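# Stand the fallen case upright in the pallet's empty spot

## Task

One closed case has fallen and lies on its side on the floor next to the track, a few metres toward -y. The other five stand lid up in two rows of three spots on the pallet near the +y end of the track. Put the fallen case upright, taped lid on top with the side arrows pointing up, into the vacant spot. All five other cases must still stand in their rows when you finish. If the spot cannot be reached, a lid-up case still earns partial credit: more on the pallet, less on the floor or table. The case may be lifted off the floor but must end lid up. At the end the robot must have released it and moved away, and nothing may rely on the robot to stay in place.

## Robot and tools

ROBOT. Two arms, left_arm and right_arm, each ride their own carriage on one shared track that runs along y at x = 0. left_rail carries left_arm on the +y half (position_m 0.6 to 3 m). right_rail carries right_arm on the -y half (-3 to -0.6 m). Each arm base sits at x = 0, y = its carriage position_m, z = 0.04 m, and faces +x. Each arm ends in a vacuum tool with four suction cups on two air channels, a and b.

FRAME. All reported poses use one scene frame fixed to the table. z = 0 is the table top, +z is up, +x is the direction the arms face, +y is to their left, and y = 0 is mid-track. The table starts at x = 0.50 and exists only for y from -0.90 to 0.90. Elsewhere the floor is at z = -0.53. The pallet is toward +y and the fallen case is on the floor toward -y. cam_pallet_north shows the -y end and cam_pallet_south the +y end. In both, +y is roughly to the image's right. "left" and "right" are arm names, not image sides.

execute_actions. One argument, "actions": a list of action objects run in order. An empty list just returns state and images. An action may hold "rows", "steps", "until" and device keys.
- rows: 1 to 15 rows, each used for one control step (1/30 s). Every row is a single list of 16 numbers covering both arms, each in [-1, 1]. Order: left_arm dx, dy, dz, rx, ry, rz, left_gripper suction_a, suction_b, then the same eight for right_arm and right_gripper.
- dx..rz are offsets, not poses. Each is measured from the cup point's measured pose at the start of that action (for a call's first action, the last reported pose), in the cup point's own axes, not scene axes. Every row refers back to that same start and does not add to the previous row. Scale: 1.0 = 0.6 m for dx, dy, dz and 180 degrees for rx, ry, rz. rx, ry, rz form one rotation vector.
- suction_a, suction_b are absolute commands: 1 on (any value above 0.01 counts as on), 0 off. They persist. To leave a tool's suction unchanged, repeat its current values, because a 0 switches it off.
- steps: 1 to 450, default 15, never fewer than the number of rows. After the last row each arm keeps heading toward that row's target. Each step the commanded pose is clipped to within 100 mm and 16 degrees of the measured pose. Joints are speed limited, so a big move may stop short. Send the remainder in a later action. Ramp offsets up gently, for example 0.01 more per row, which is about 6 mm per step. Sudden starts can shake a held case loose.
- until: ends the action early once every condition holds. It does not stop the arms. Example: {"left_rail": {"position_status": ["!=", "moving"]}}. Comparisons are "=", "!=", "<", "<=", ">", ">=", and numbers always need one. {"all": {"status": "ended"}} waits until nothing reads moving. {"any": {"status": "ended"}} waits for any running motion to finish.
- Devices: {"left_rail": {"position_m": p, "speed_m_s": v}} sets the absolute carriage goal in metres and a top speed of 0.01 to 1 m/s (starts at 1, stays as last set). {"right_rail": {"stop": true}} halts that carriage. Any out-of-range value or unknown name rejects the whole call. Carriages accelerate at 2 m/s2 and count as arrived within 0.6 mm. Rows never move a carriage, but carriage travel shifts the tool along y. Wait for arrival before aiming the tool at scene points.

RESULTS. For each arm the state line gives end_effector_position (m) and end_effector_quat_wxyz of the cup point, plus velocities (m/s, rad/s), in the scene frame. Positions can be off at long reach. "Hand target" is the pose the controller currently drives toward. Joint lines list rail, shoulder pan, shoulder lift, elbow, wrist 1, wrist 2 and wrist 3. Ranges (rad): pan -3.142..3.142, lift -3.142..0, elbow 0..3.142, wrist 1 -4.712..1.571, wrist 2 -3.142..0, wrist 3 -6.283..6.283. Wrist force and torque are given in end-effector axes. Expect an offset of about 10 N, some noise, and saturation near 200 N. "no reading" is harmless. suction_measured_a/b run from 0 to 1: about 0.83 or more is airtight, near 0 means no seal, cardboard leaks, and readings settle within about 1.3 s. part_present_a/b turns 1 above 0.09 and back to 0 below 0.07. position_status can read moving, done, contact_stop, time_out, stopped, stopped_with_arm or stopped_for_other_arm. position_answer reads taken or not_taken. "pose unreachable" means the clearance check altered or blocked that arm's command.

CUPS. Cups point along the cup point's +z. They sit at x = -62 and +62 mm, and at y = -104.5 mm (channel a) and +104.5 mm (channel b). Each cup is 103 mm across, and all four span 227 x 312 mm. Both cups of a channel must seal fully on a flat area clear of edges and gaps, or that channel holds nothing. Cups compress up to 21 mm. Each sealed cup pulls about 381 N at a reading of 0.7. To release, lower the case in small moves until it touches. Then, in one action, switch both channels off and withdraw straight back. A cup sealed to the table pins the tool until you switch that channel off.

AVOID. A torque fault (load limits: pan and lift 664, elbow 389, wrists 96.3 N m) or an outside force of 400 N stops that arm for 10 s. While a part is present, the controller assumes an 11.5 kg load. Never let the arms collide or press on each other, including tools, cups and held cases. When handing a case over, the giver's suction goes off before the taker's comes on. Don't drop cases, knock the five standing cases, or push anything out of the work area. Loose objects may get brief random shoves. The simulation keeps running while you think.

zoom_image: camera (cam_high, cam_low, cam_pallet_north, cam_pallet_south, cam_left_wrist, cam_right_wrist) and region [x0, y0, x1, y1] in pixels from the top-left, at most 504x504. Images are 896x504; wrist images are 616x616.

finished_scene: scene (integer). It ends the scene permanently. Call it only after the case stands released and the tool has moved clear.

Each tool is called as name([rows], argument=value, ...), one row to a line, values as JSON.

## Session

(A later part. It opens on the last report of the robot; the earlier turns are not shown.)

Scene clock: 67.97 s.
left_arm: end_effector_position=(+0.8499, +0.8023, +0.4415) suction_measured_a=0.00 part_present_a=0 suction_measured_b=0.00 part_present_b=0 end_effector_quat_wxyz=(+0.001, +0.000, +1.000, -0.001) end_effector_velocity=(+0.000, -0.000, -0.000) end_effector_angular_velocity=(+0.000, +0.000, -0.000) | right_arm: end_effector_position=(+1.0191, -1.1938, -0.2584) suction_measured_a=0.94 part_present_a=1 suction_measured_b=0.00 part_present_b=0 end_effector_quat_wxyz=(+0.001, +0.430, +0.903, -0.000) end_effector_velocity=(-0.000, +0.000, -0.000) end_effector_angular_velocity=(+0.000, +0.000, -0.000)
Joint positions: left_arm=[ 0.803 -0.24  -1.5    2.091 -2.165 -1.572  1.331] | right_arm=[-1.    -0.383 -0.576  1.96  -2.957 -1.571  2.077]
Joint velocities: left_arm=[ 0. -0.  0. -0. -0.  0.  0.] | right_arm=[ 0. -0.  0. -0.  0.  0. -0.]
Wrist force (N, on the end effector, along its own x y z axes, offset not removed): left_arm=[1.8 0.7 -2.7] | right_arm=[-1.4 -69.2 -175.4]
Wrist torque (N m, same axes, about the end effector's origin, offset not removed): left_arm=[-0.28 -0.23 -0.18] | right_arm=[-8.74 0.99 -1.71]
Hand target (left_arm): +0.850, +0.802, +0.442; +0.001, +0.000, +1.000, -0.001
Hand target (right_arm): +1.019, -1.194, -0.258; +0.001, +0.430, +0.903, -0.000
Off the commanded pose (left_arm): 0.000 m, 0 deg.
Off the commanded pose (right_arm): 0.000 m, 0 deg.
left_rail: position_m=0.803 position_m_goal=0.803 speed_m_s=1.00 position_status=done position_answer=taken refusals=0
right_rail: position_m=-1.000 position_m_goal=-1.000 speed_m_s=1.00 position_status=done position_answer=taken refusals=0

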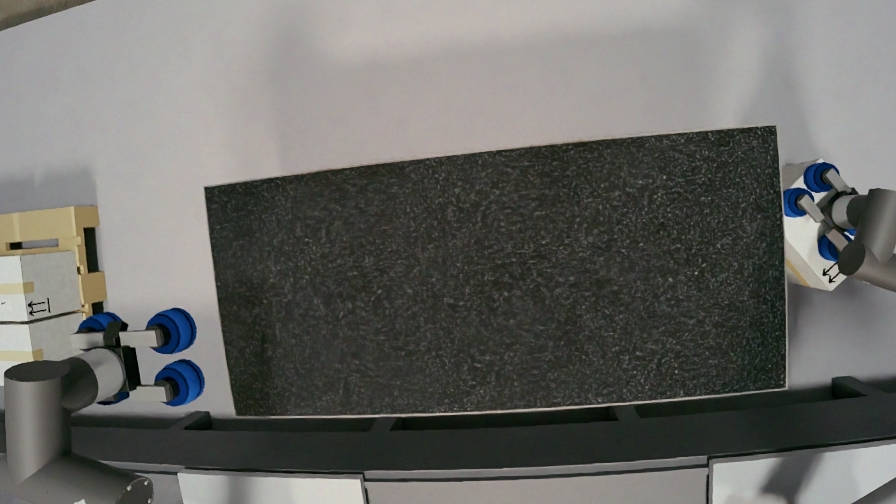

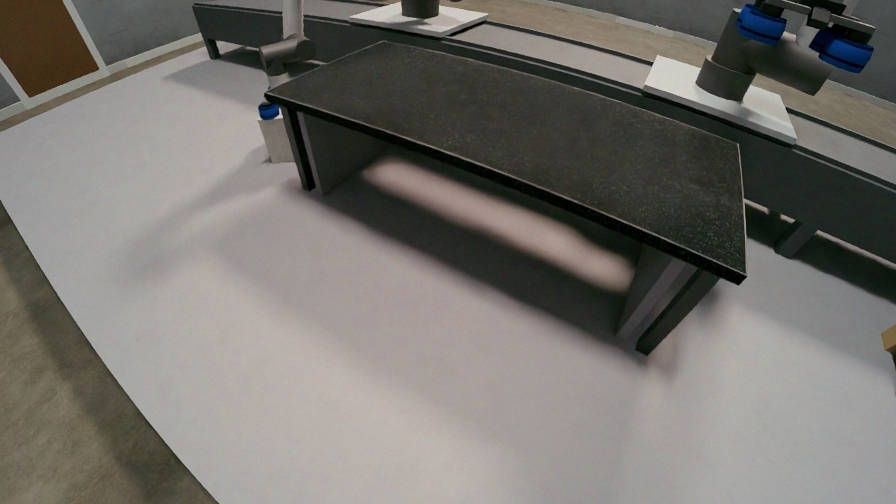

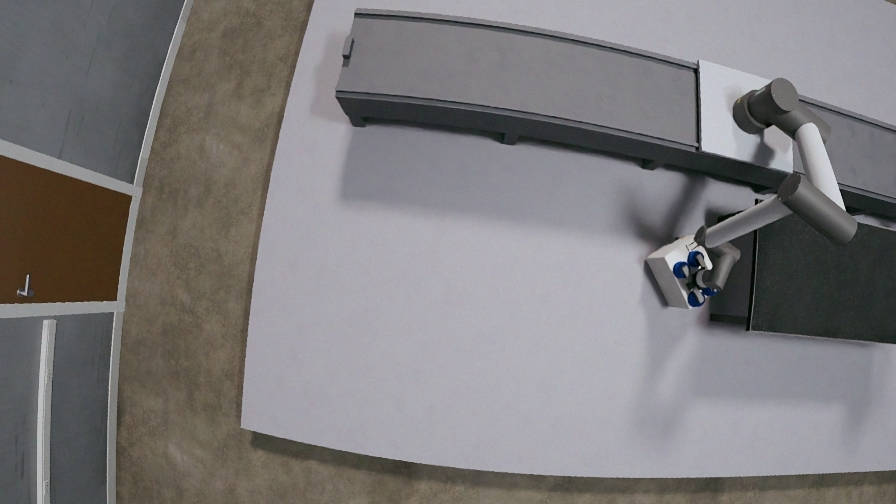

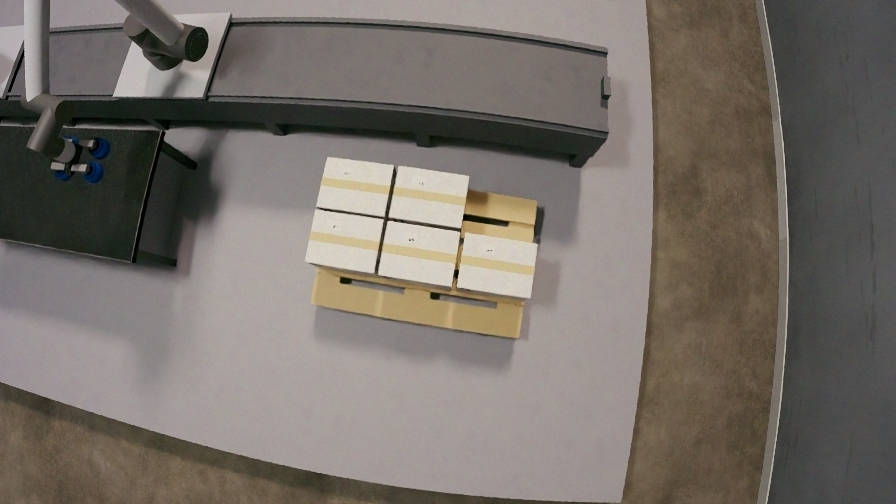

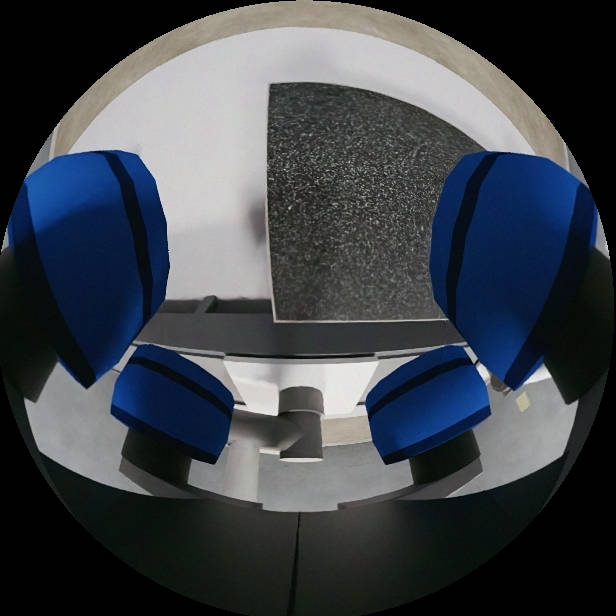

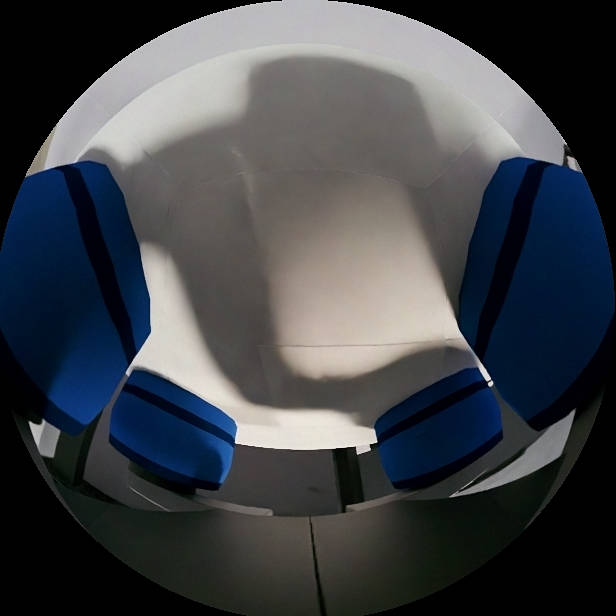

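execute_actions([
  {"rows":[[0,0,0,0,0,0,0,0,0,0,-0.03,0,0,0,0,0],[0,0,0,0,0,0,0,0,0,0,-0.06,0,0,0,0,0],[0,0,0,0,0,0,0,0,0,0,-0.2,0,0,0,0,0]],"steps":40},
])

zoom_image(camera="cam_pallet_north", region=[560,180,860,350])

Scene clock: 76.03 s.
left_arm: end_effector_position=(+0.8499, +0.8023, +0.4415) suction_measured_a=0.00 part_present_a=0 suction_measured_b=0.00 part_present_b=0 end_effector_quat_wxyz=(+0.001, +0.000, +1.000, -0.001) end_effector_velocity=(+0.000, -0.000, -0.000) end_effector_angular_velocity=(+0.000, +0.000, -0.000) | right_arm: end_effector_position=(+1.0189, -1.1937, -0.1385) suction_measured_a=0.00 part_present_a=0 suction_measured_b=0.00 part_present_b=0 end_effector_quat_wxyz=(+0.001, +0.430, +0.903, -0.000) end_effector_velocity=(+0.000, -0.000, +0.000) end_effector_angular_velocity=(-0.000, -0.000, -0.000)
Joint positions: left_arm=[ 0.803 -0.24  -1.5    2.091 -2.165 -1.572  1.331] | right_arm=[-1.    -0.383 -0.723  2.    -2.849 -1.571  2.077]
Joint velocities: left_arm=[ 0. -0.  0. -0.  0. -0. -0.] | right_arm=[ 0. -0. -0.  0.  0.  0. -0.]
Wrist force (N, on the end effector, along its own x y z axes, offset not removed): left_arm=[3.5 0.3 0.5] | right_arm=[0.1 -9.3 1.7]
Wrist torque (N m, same axes, about the end effector's origin, offset not removed): left_arm=[-0.28 -0.55 -0.01] | right_arm=[-1.13 -0.47 0.06]
Hand target (left_arm): +0.850, +0.802, +0.442; +0.001, +0.000, +1.000, -0.001
Hand target (right_arm): +1.019, -1.194, -0.138; +0.001, +0.430, +0.903, -0.000
Off the commanded pose (left_arm): 0.000 m, 0 deg.
Off the commanded pose (right_arm): 0.000 m, 0 deg.
left_rail: position_m=0.803 position_m_goal=0.803 speed_m_s=1.00 position_status=done position_answer=taken refusals=0
right_rail: position_m=-1.000 position_m_goal=-1.000 speed_m_s=1.00 position_status=done position_answer=taken refusals=0

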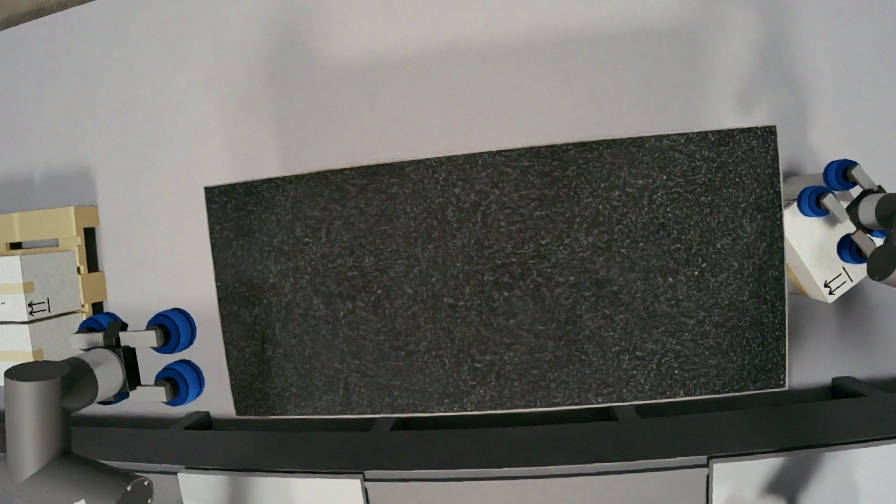

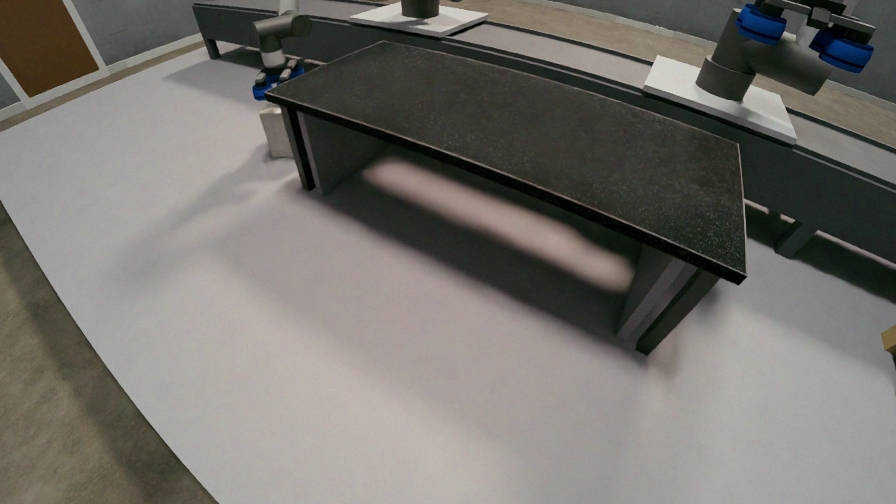

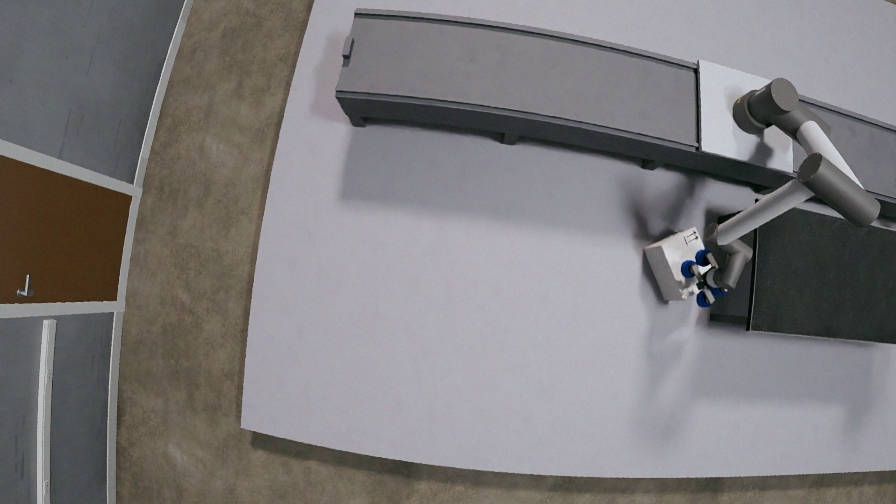

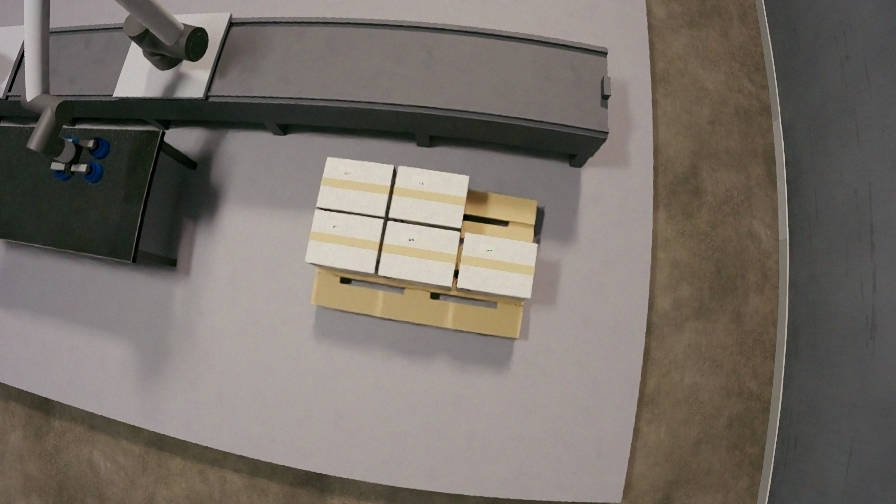

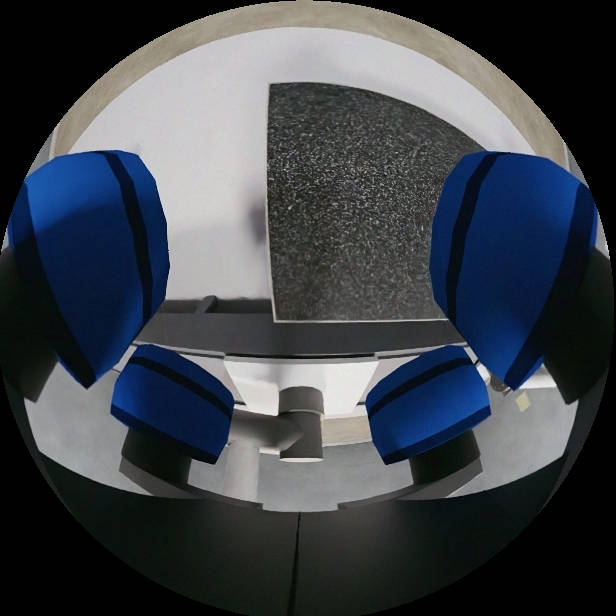

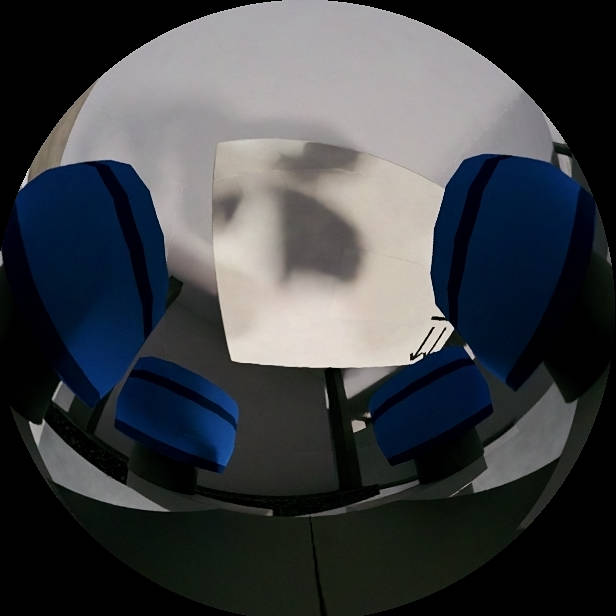

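Region (560, 180, 860, 350) of cam_pallet_north's 896x504 image, scaled by 1.680, with more detail than that image has; it fills the top 286 rows of this view, and the rest is white.

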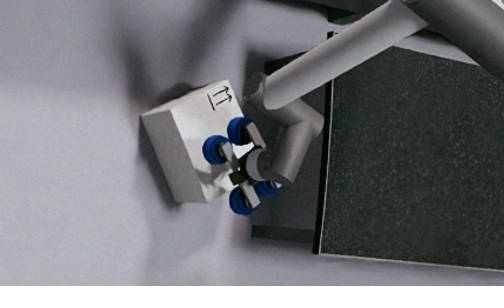

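execute_actions([
  {"rows":[[0,0,0,0,0,0,0,0,0,-0.04,0.03,0,0,0,0,0],[0,0,0,0,0,0,0,0,-0.02,-0.1,0.08,0,0,0,0,0],[0,0,0,0,0,0,0,0,-0.02,-0.1,0.15,0,0,0,0,0]],"steps":45},
])

Scene clock: 85.07 s.
left_arm: end_effector_position=(+0.8499, +0.8023, +0.4415) suction_measured_a=0.00 part_present_a=0 suction_measured_b=0.00 part_present_b=0 end_effector_quat_wxyz=(+0.001, +0.000, +1.000, -0.001) end_effector_velocity=(-0.000, +0.000, -0.000) end_effector_angular_velocity=(+0.000, +0.000, +0.000) | right_arm: end_effector_position=(+0.9801, -1.2408, -0.2285) suction_measured_a=0.00 part_present_a=0 suction_measured_b=0.00 part_present_b=0 end_effector_quat_wxyz=(+0.001, +0.430, +0.903, -0.000) end_effector_velocity=(-0.000, -0.000, -0.000) end_effector_angular_velocity=(+0.000, +0.000, -0.000)
Joint positions: left_arm=[ 0.803 -0.24  -1.5    2.091 -2.165 -1.572  1.331] | right_arm=[-1.    -0.441 -0.62   2.015 -2.968 -1.571  2.019]
Joint velocities: left_arm=[ 0.  0.  0.  0.  0.  0. -0.] | right_arm=[ 0. -0.  0. -0. -0.  0. -0.]
Wrist force (N, on the end effector, along its own x y z axes, offset not removed): left_arm=[1.1 -4.9 -0.3] | right_arm=[-3.1 -8.7 5.6]
Wrist torque (N m, same axes, about the end effector's origin, offset not removed): left_arm=[-1.01 -0.22 -0.06] | right_arm=[-1.01 0.09 -0.20]
Hand target (left_arm): +0.850, +0.802, +0.442; +0.001, +0.000, +1.000, -0.001
Hand target (right_arm): +0.980, -1.241, -0.228; +0.001, +0.430, +0.903, -0.000
Off the commanded pose (left_arm): 0.000 m, 0 deg.
Off the commanded pose (right_arm): 0.000 m, 0 deg.
left_rail: position_m=0.803 position_m_goal=0.803 speed_m_s=1.00 position_status=done position_answer=taken refusals=0
right_rail: position_m=-1.000 position_m_goal=-1.000 speed_m_s=1.00 position_status=done position_answer=taken refusals=0

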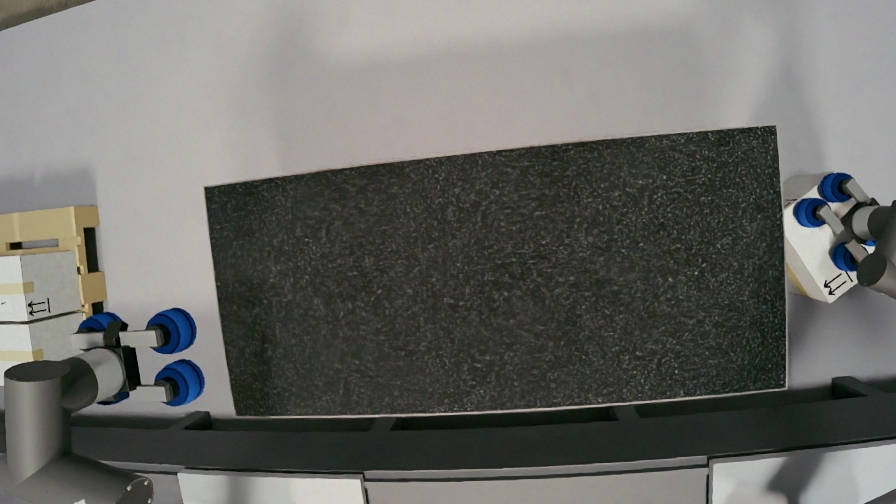

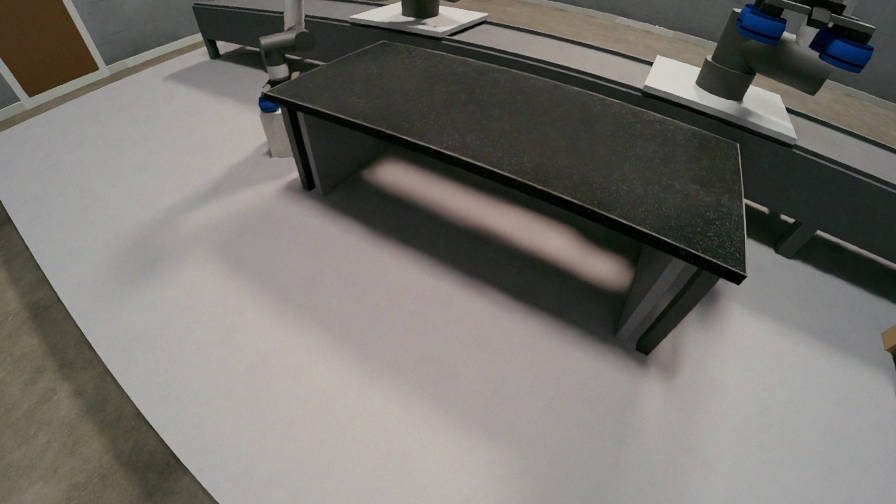

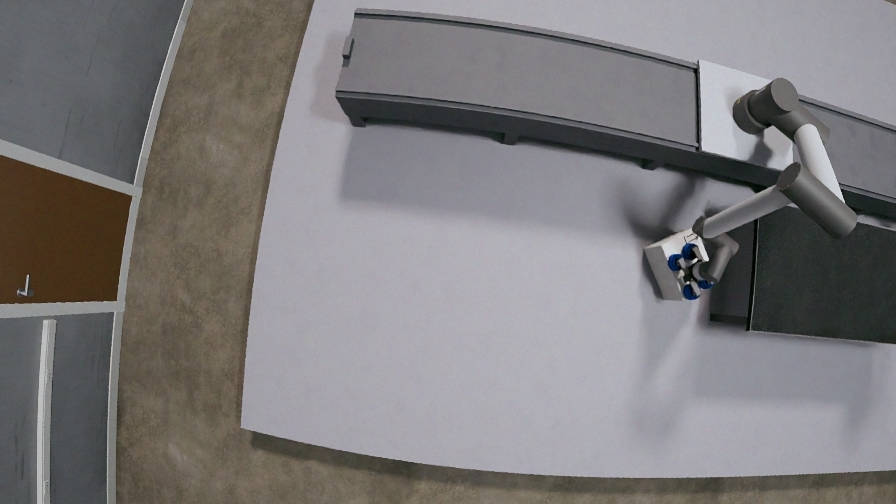

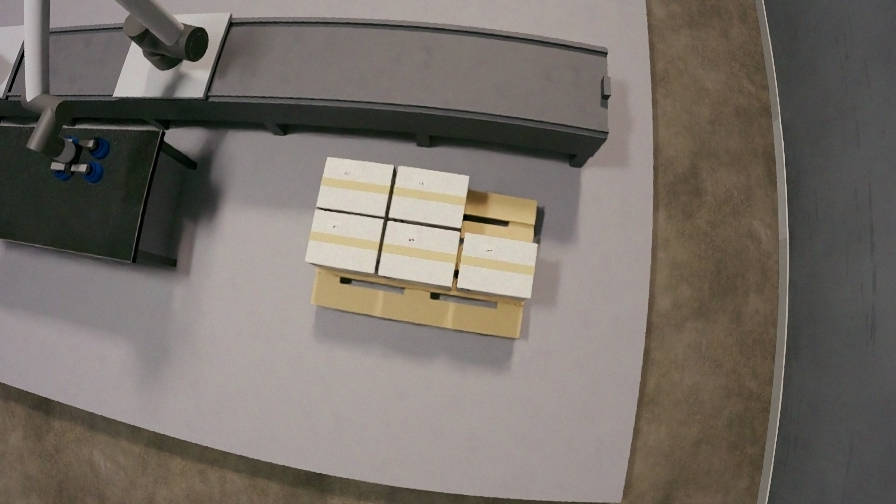

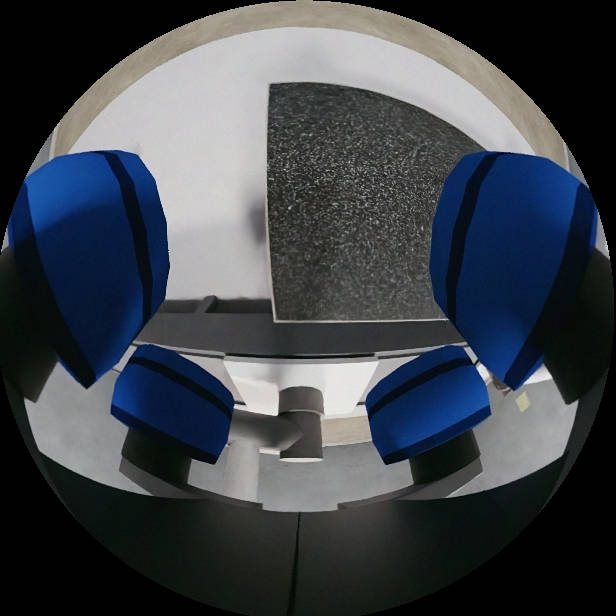

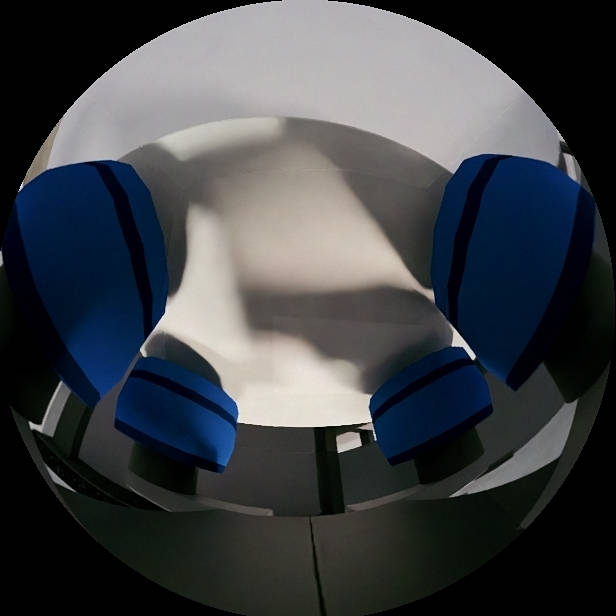

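Looks centred. Descend.

execute_actions([
  {"rows":[[0,0,0,0,0,0,0,0,0,0,0.02,0,0,0,1,1],[0,0,0,0,0,0,0,0,0,0,0.04,0,0,0,1,1],[0,0,0,0,0,0,0,0,0,0,0.052,0,0,0,1,1]],"steps":60},
])

Scene clock: 90.77 s.
left_arm: end_effector_position=(+0.8499, +0.8023, +0.4415) suction_measured_a=0.00 part_present_a=0 suction_measured_b=0.00 part_present_b=0 end_effector_quat_wxyz=(+0.001, +0.000, +1.000, -0.001) end_effector_velocity=(-0.000, +0.000, -0.000) end_effector_angular_velocity=(+0.000, +0.000, -0.000) | right_arm: end_effector_position=(+0.9801, -1.2409, -0.2597) suction_measured_a=0.00 part_present_a=0 suction_measured_b=0.00 part_present_b=0 end_effector_quat_wxyz=(+0.001, +0.430, +0.903, -0.000) end_effector_velocity=(-0.000, +0.000, -0.000) end_effector_angular_velocity=(+0.000, +0.000, +0.000)
Joint positions: left_arm=[ 0.803 -0.24  -1.5    2.091 -2.165 -1.572  1.331] | right_arm=[-1.    -0.441 -0.58   2.002 -2.994 -1.571  2.019]
Joint velocities: left_arm=[ 0.  0. -0.  0.  0.  0.  0.] | right_arm=[ 0.  0.  0.  0. -0.  0.  0.]
Wrist force (N, on the end effector, along its own x y z axes, offset not removed): left_arm=[4.0 -1.3 -2.5] | right_arm=[19.8 -18.4 -200.0]
Wrist torque (N m, same axes, about the end effector's origin, offset not removed): left_arm=[-0.55 -0.63 -0.06] | right_arm=[-1.23 -0.93 -0.30]
Hand target (left_arm): +0.850, +0.802, +0.442; +0.001, +0.000, +1.000, -0.001
Hand target (right_arm): +0.980, -1.241, -0.260; +0.001, +0.430, +0.903, -0.000
Off the commanded pose (left_arm): 0.000 m, 0 deg.
Off the commanded pose (right_arm): 0.000 m, 0 deg.
left_rail: position_m=0.803 position_m_goal=0.803 speed_m_s=1.00 position_status=done position_answer=taken refusals=0
right_rail: position_m=-1.000 position_m_goal=-1.000 speed_m_s=1.00 position_status=done position_answer=taken refusals=0

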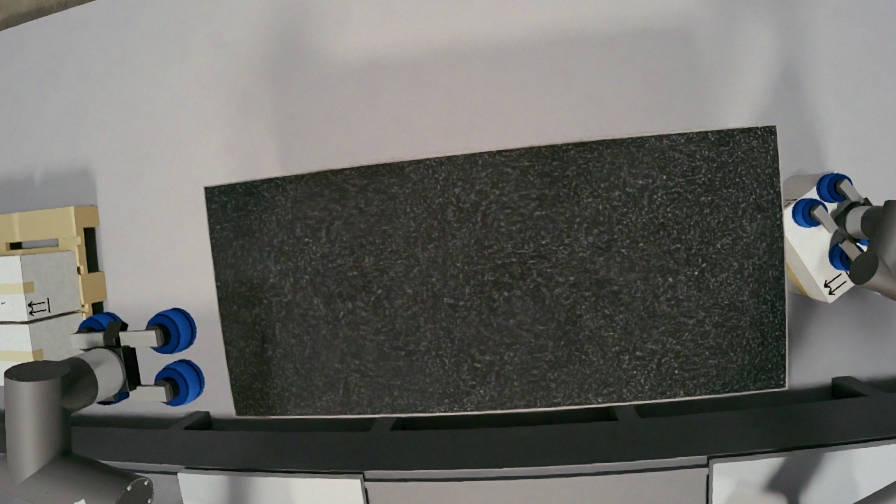

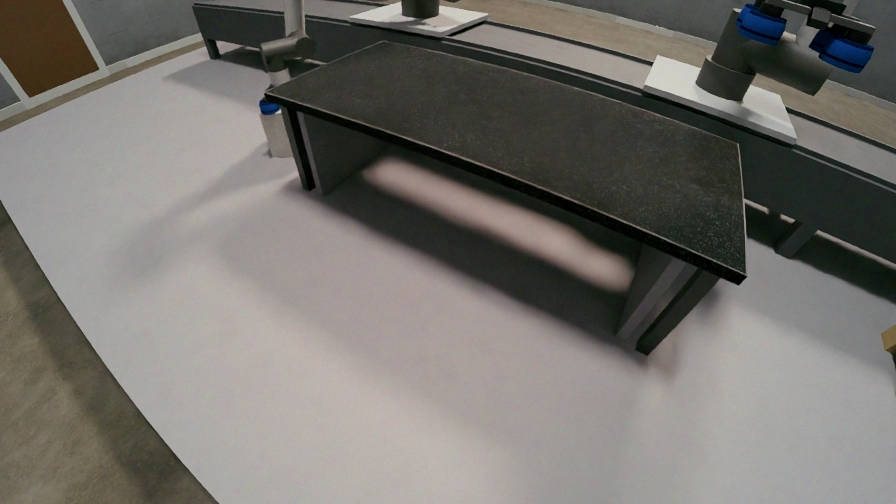

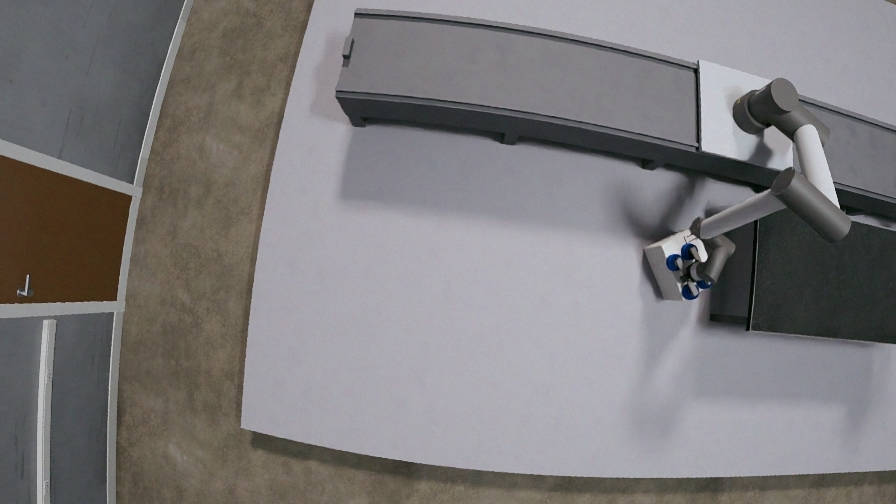

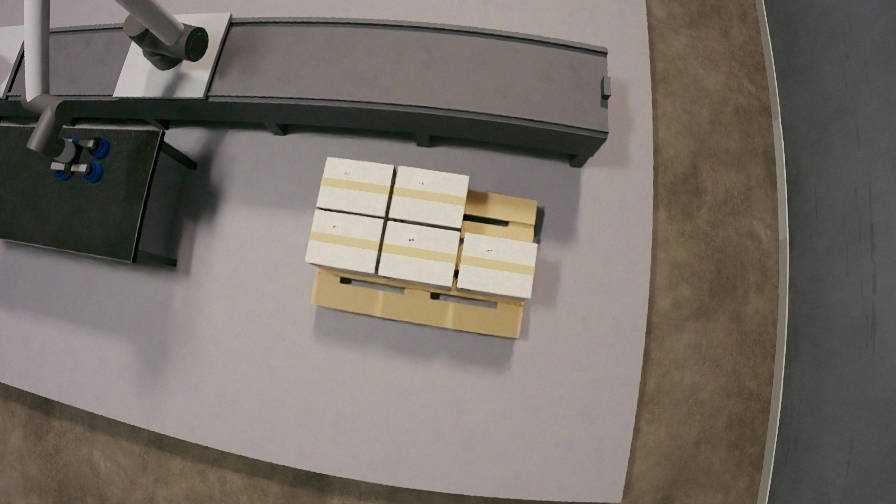

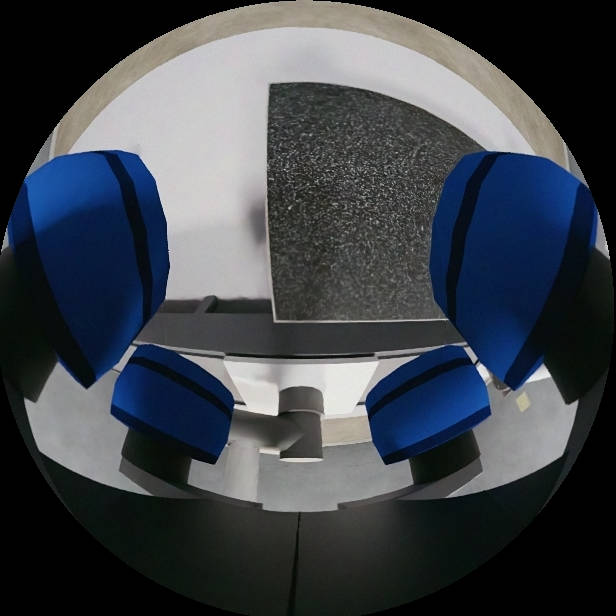

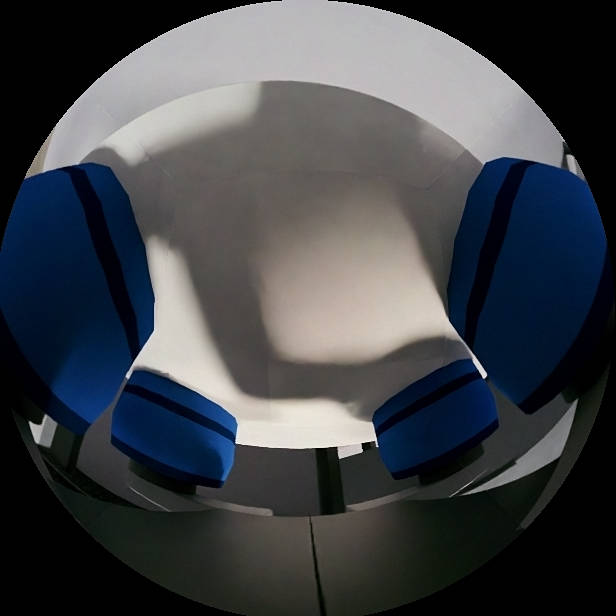

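execute_actions([
  {"rows":[[0,0,0,0,0,0,0,0,0,0,-0.03,0,0,0,1,1],[0,0,0,0,0,0,0,0,0,0,-0.06,0,0,0,1,1],[0,0,0,0,0,0,0,0,-0.03,0,-0.06,0,0,0,1,1],[0,0,0,0,0,0,0,0,-0.06,0,-0.06,0,0,0,1,1]],"steps":30},
  {"rows":[[0,0,0,0,0,0,0,0,0,0,0.02,0,0,0,1,1],[0,0,0,0,0,0,0,0,0,0,0.04,0,0,0,1,1],[0,0,0,0,0,0,0,0,0,0,0.052,0,0,0,1,1]],"steps":60},
])

Scene clock: 98.60 s.
left_arm: end_effector_position=(+0.8499, +0.8023, +0.4415) suction_measured_a=0.00 part_present_a=0 suction_measured_b=0.00 part_present_b=0 end_effector_quat_wxyz=(+0.001, +0.000, +1.000, -0.001) end_effector_velocity=(-0.000, +0.000, +0.000) end_effector_angular_velocity=(-0.000, -0.000, +0.000) | right_arm: end_effector_position=(+1.0028, -1.2688, -0.2549) suction_measured_a=0.00 part_present_a=0 suction_measured_b=0.00 part_present_b=0 end_effector_quat_wxyz=(+0.001, +0.430, +0.903, -0.000) end_effector_velocity=(-0.000, +0.000, -0.000) end_effector_angular_velocity=(+0.000, +0.000, -0.000)
Joint positions: left_arm=[ 0.803 -0.24  -1.5    2.091 -2.165 -1.572  1.331] | right_arm=[-1.    -0.457 -0.58   1.961 -2.953 -1.571  2.003]
Joint velocities: left_arm=[ 0.  0. -0.  0.  0.  0. -0.] | right_arm=[ 0. -0.  0.  0.  0.  0.  0.]
Wrist force (N, on the end effector, along its own x y z axes, offset not removed): left_arm=[1.2 1.0 -2.0] | right_arm=[12.7 -13.8 -133.7]
Wrist torque (N m, same axes, about the end effector's origin, offset not removed): left_arm=[-0.23 -0.19 -0.10] | right_arm=[-1.28 -0.25 -0.63]
Hand target (left_arm): +0.850, +0.802, +0.442; +0.001, +0.000, +1.000, -0.001
Hand target (right_arm): +1.003, -1.269, -0.255; +0.001, +0.430, +0.903, -0.000
Off the commanded pose (left_arm): 0.000 m, 0 deg.
Off the commanded pose (right_arm): 0.000 m, 0 deg.
left_rail: position_m=0.803 position_m_goal=0.803 speed_m_s=1.00 position_status=done position_answer=taken refusals=0
right_rail: position_m=-1.000 position_m_goal=-1.000 speed_m_s=1.00 position_status=done position_answer=taken refusals=0

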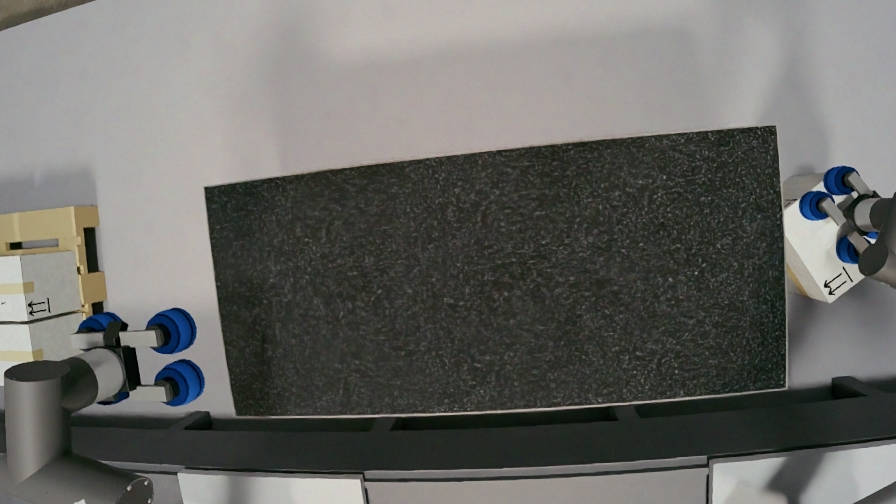

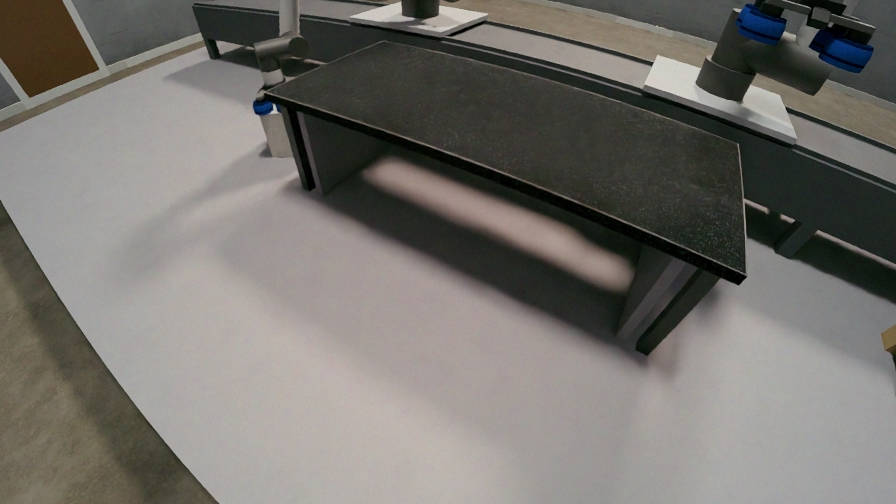

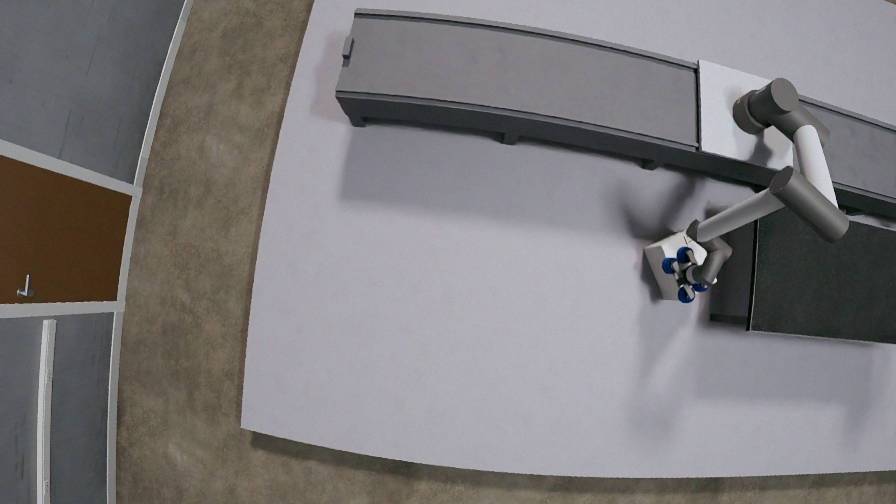

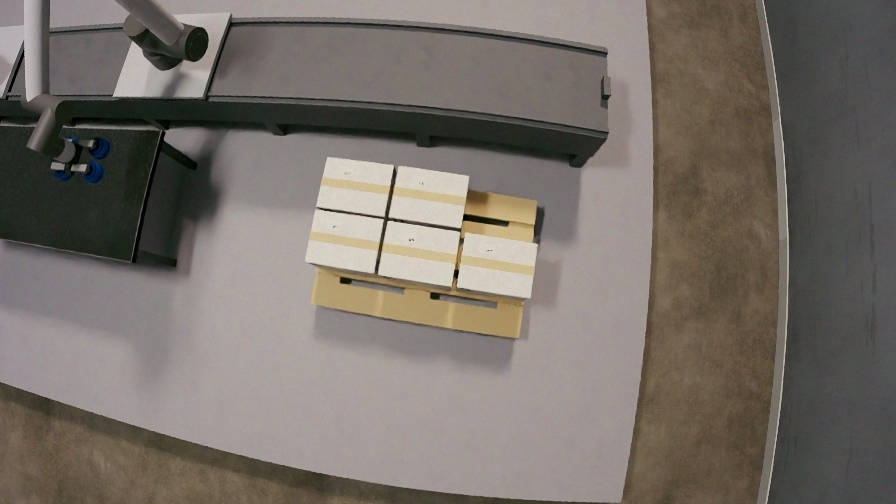

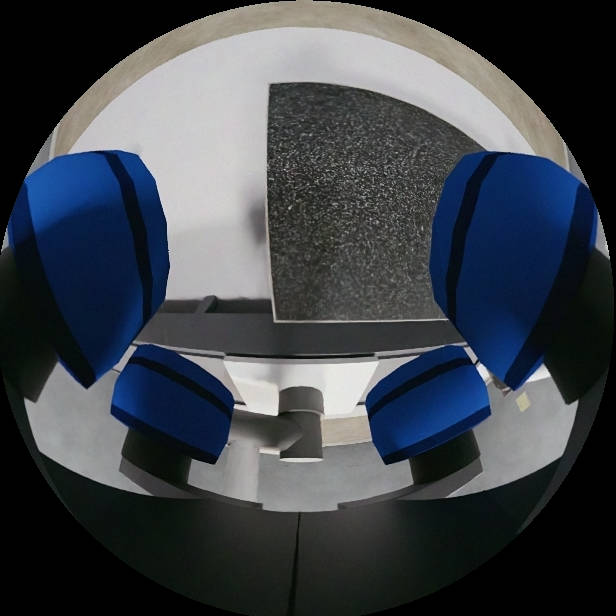

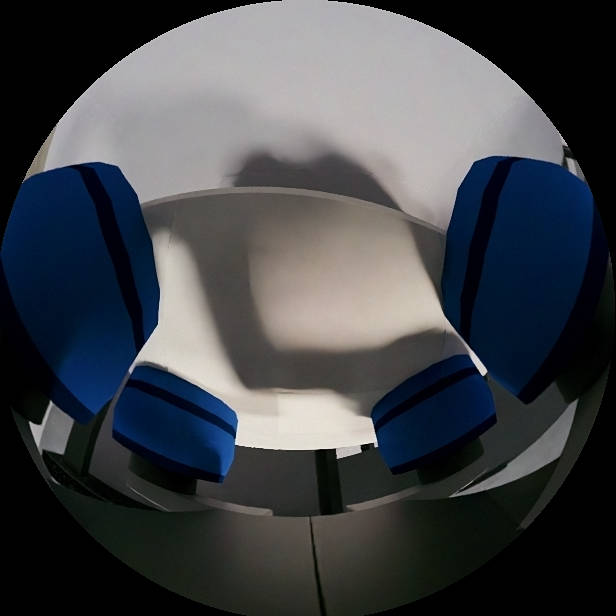

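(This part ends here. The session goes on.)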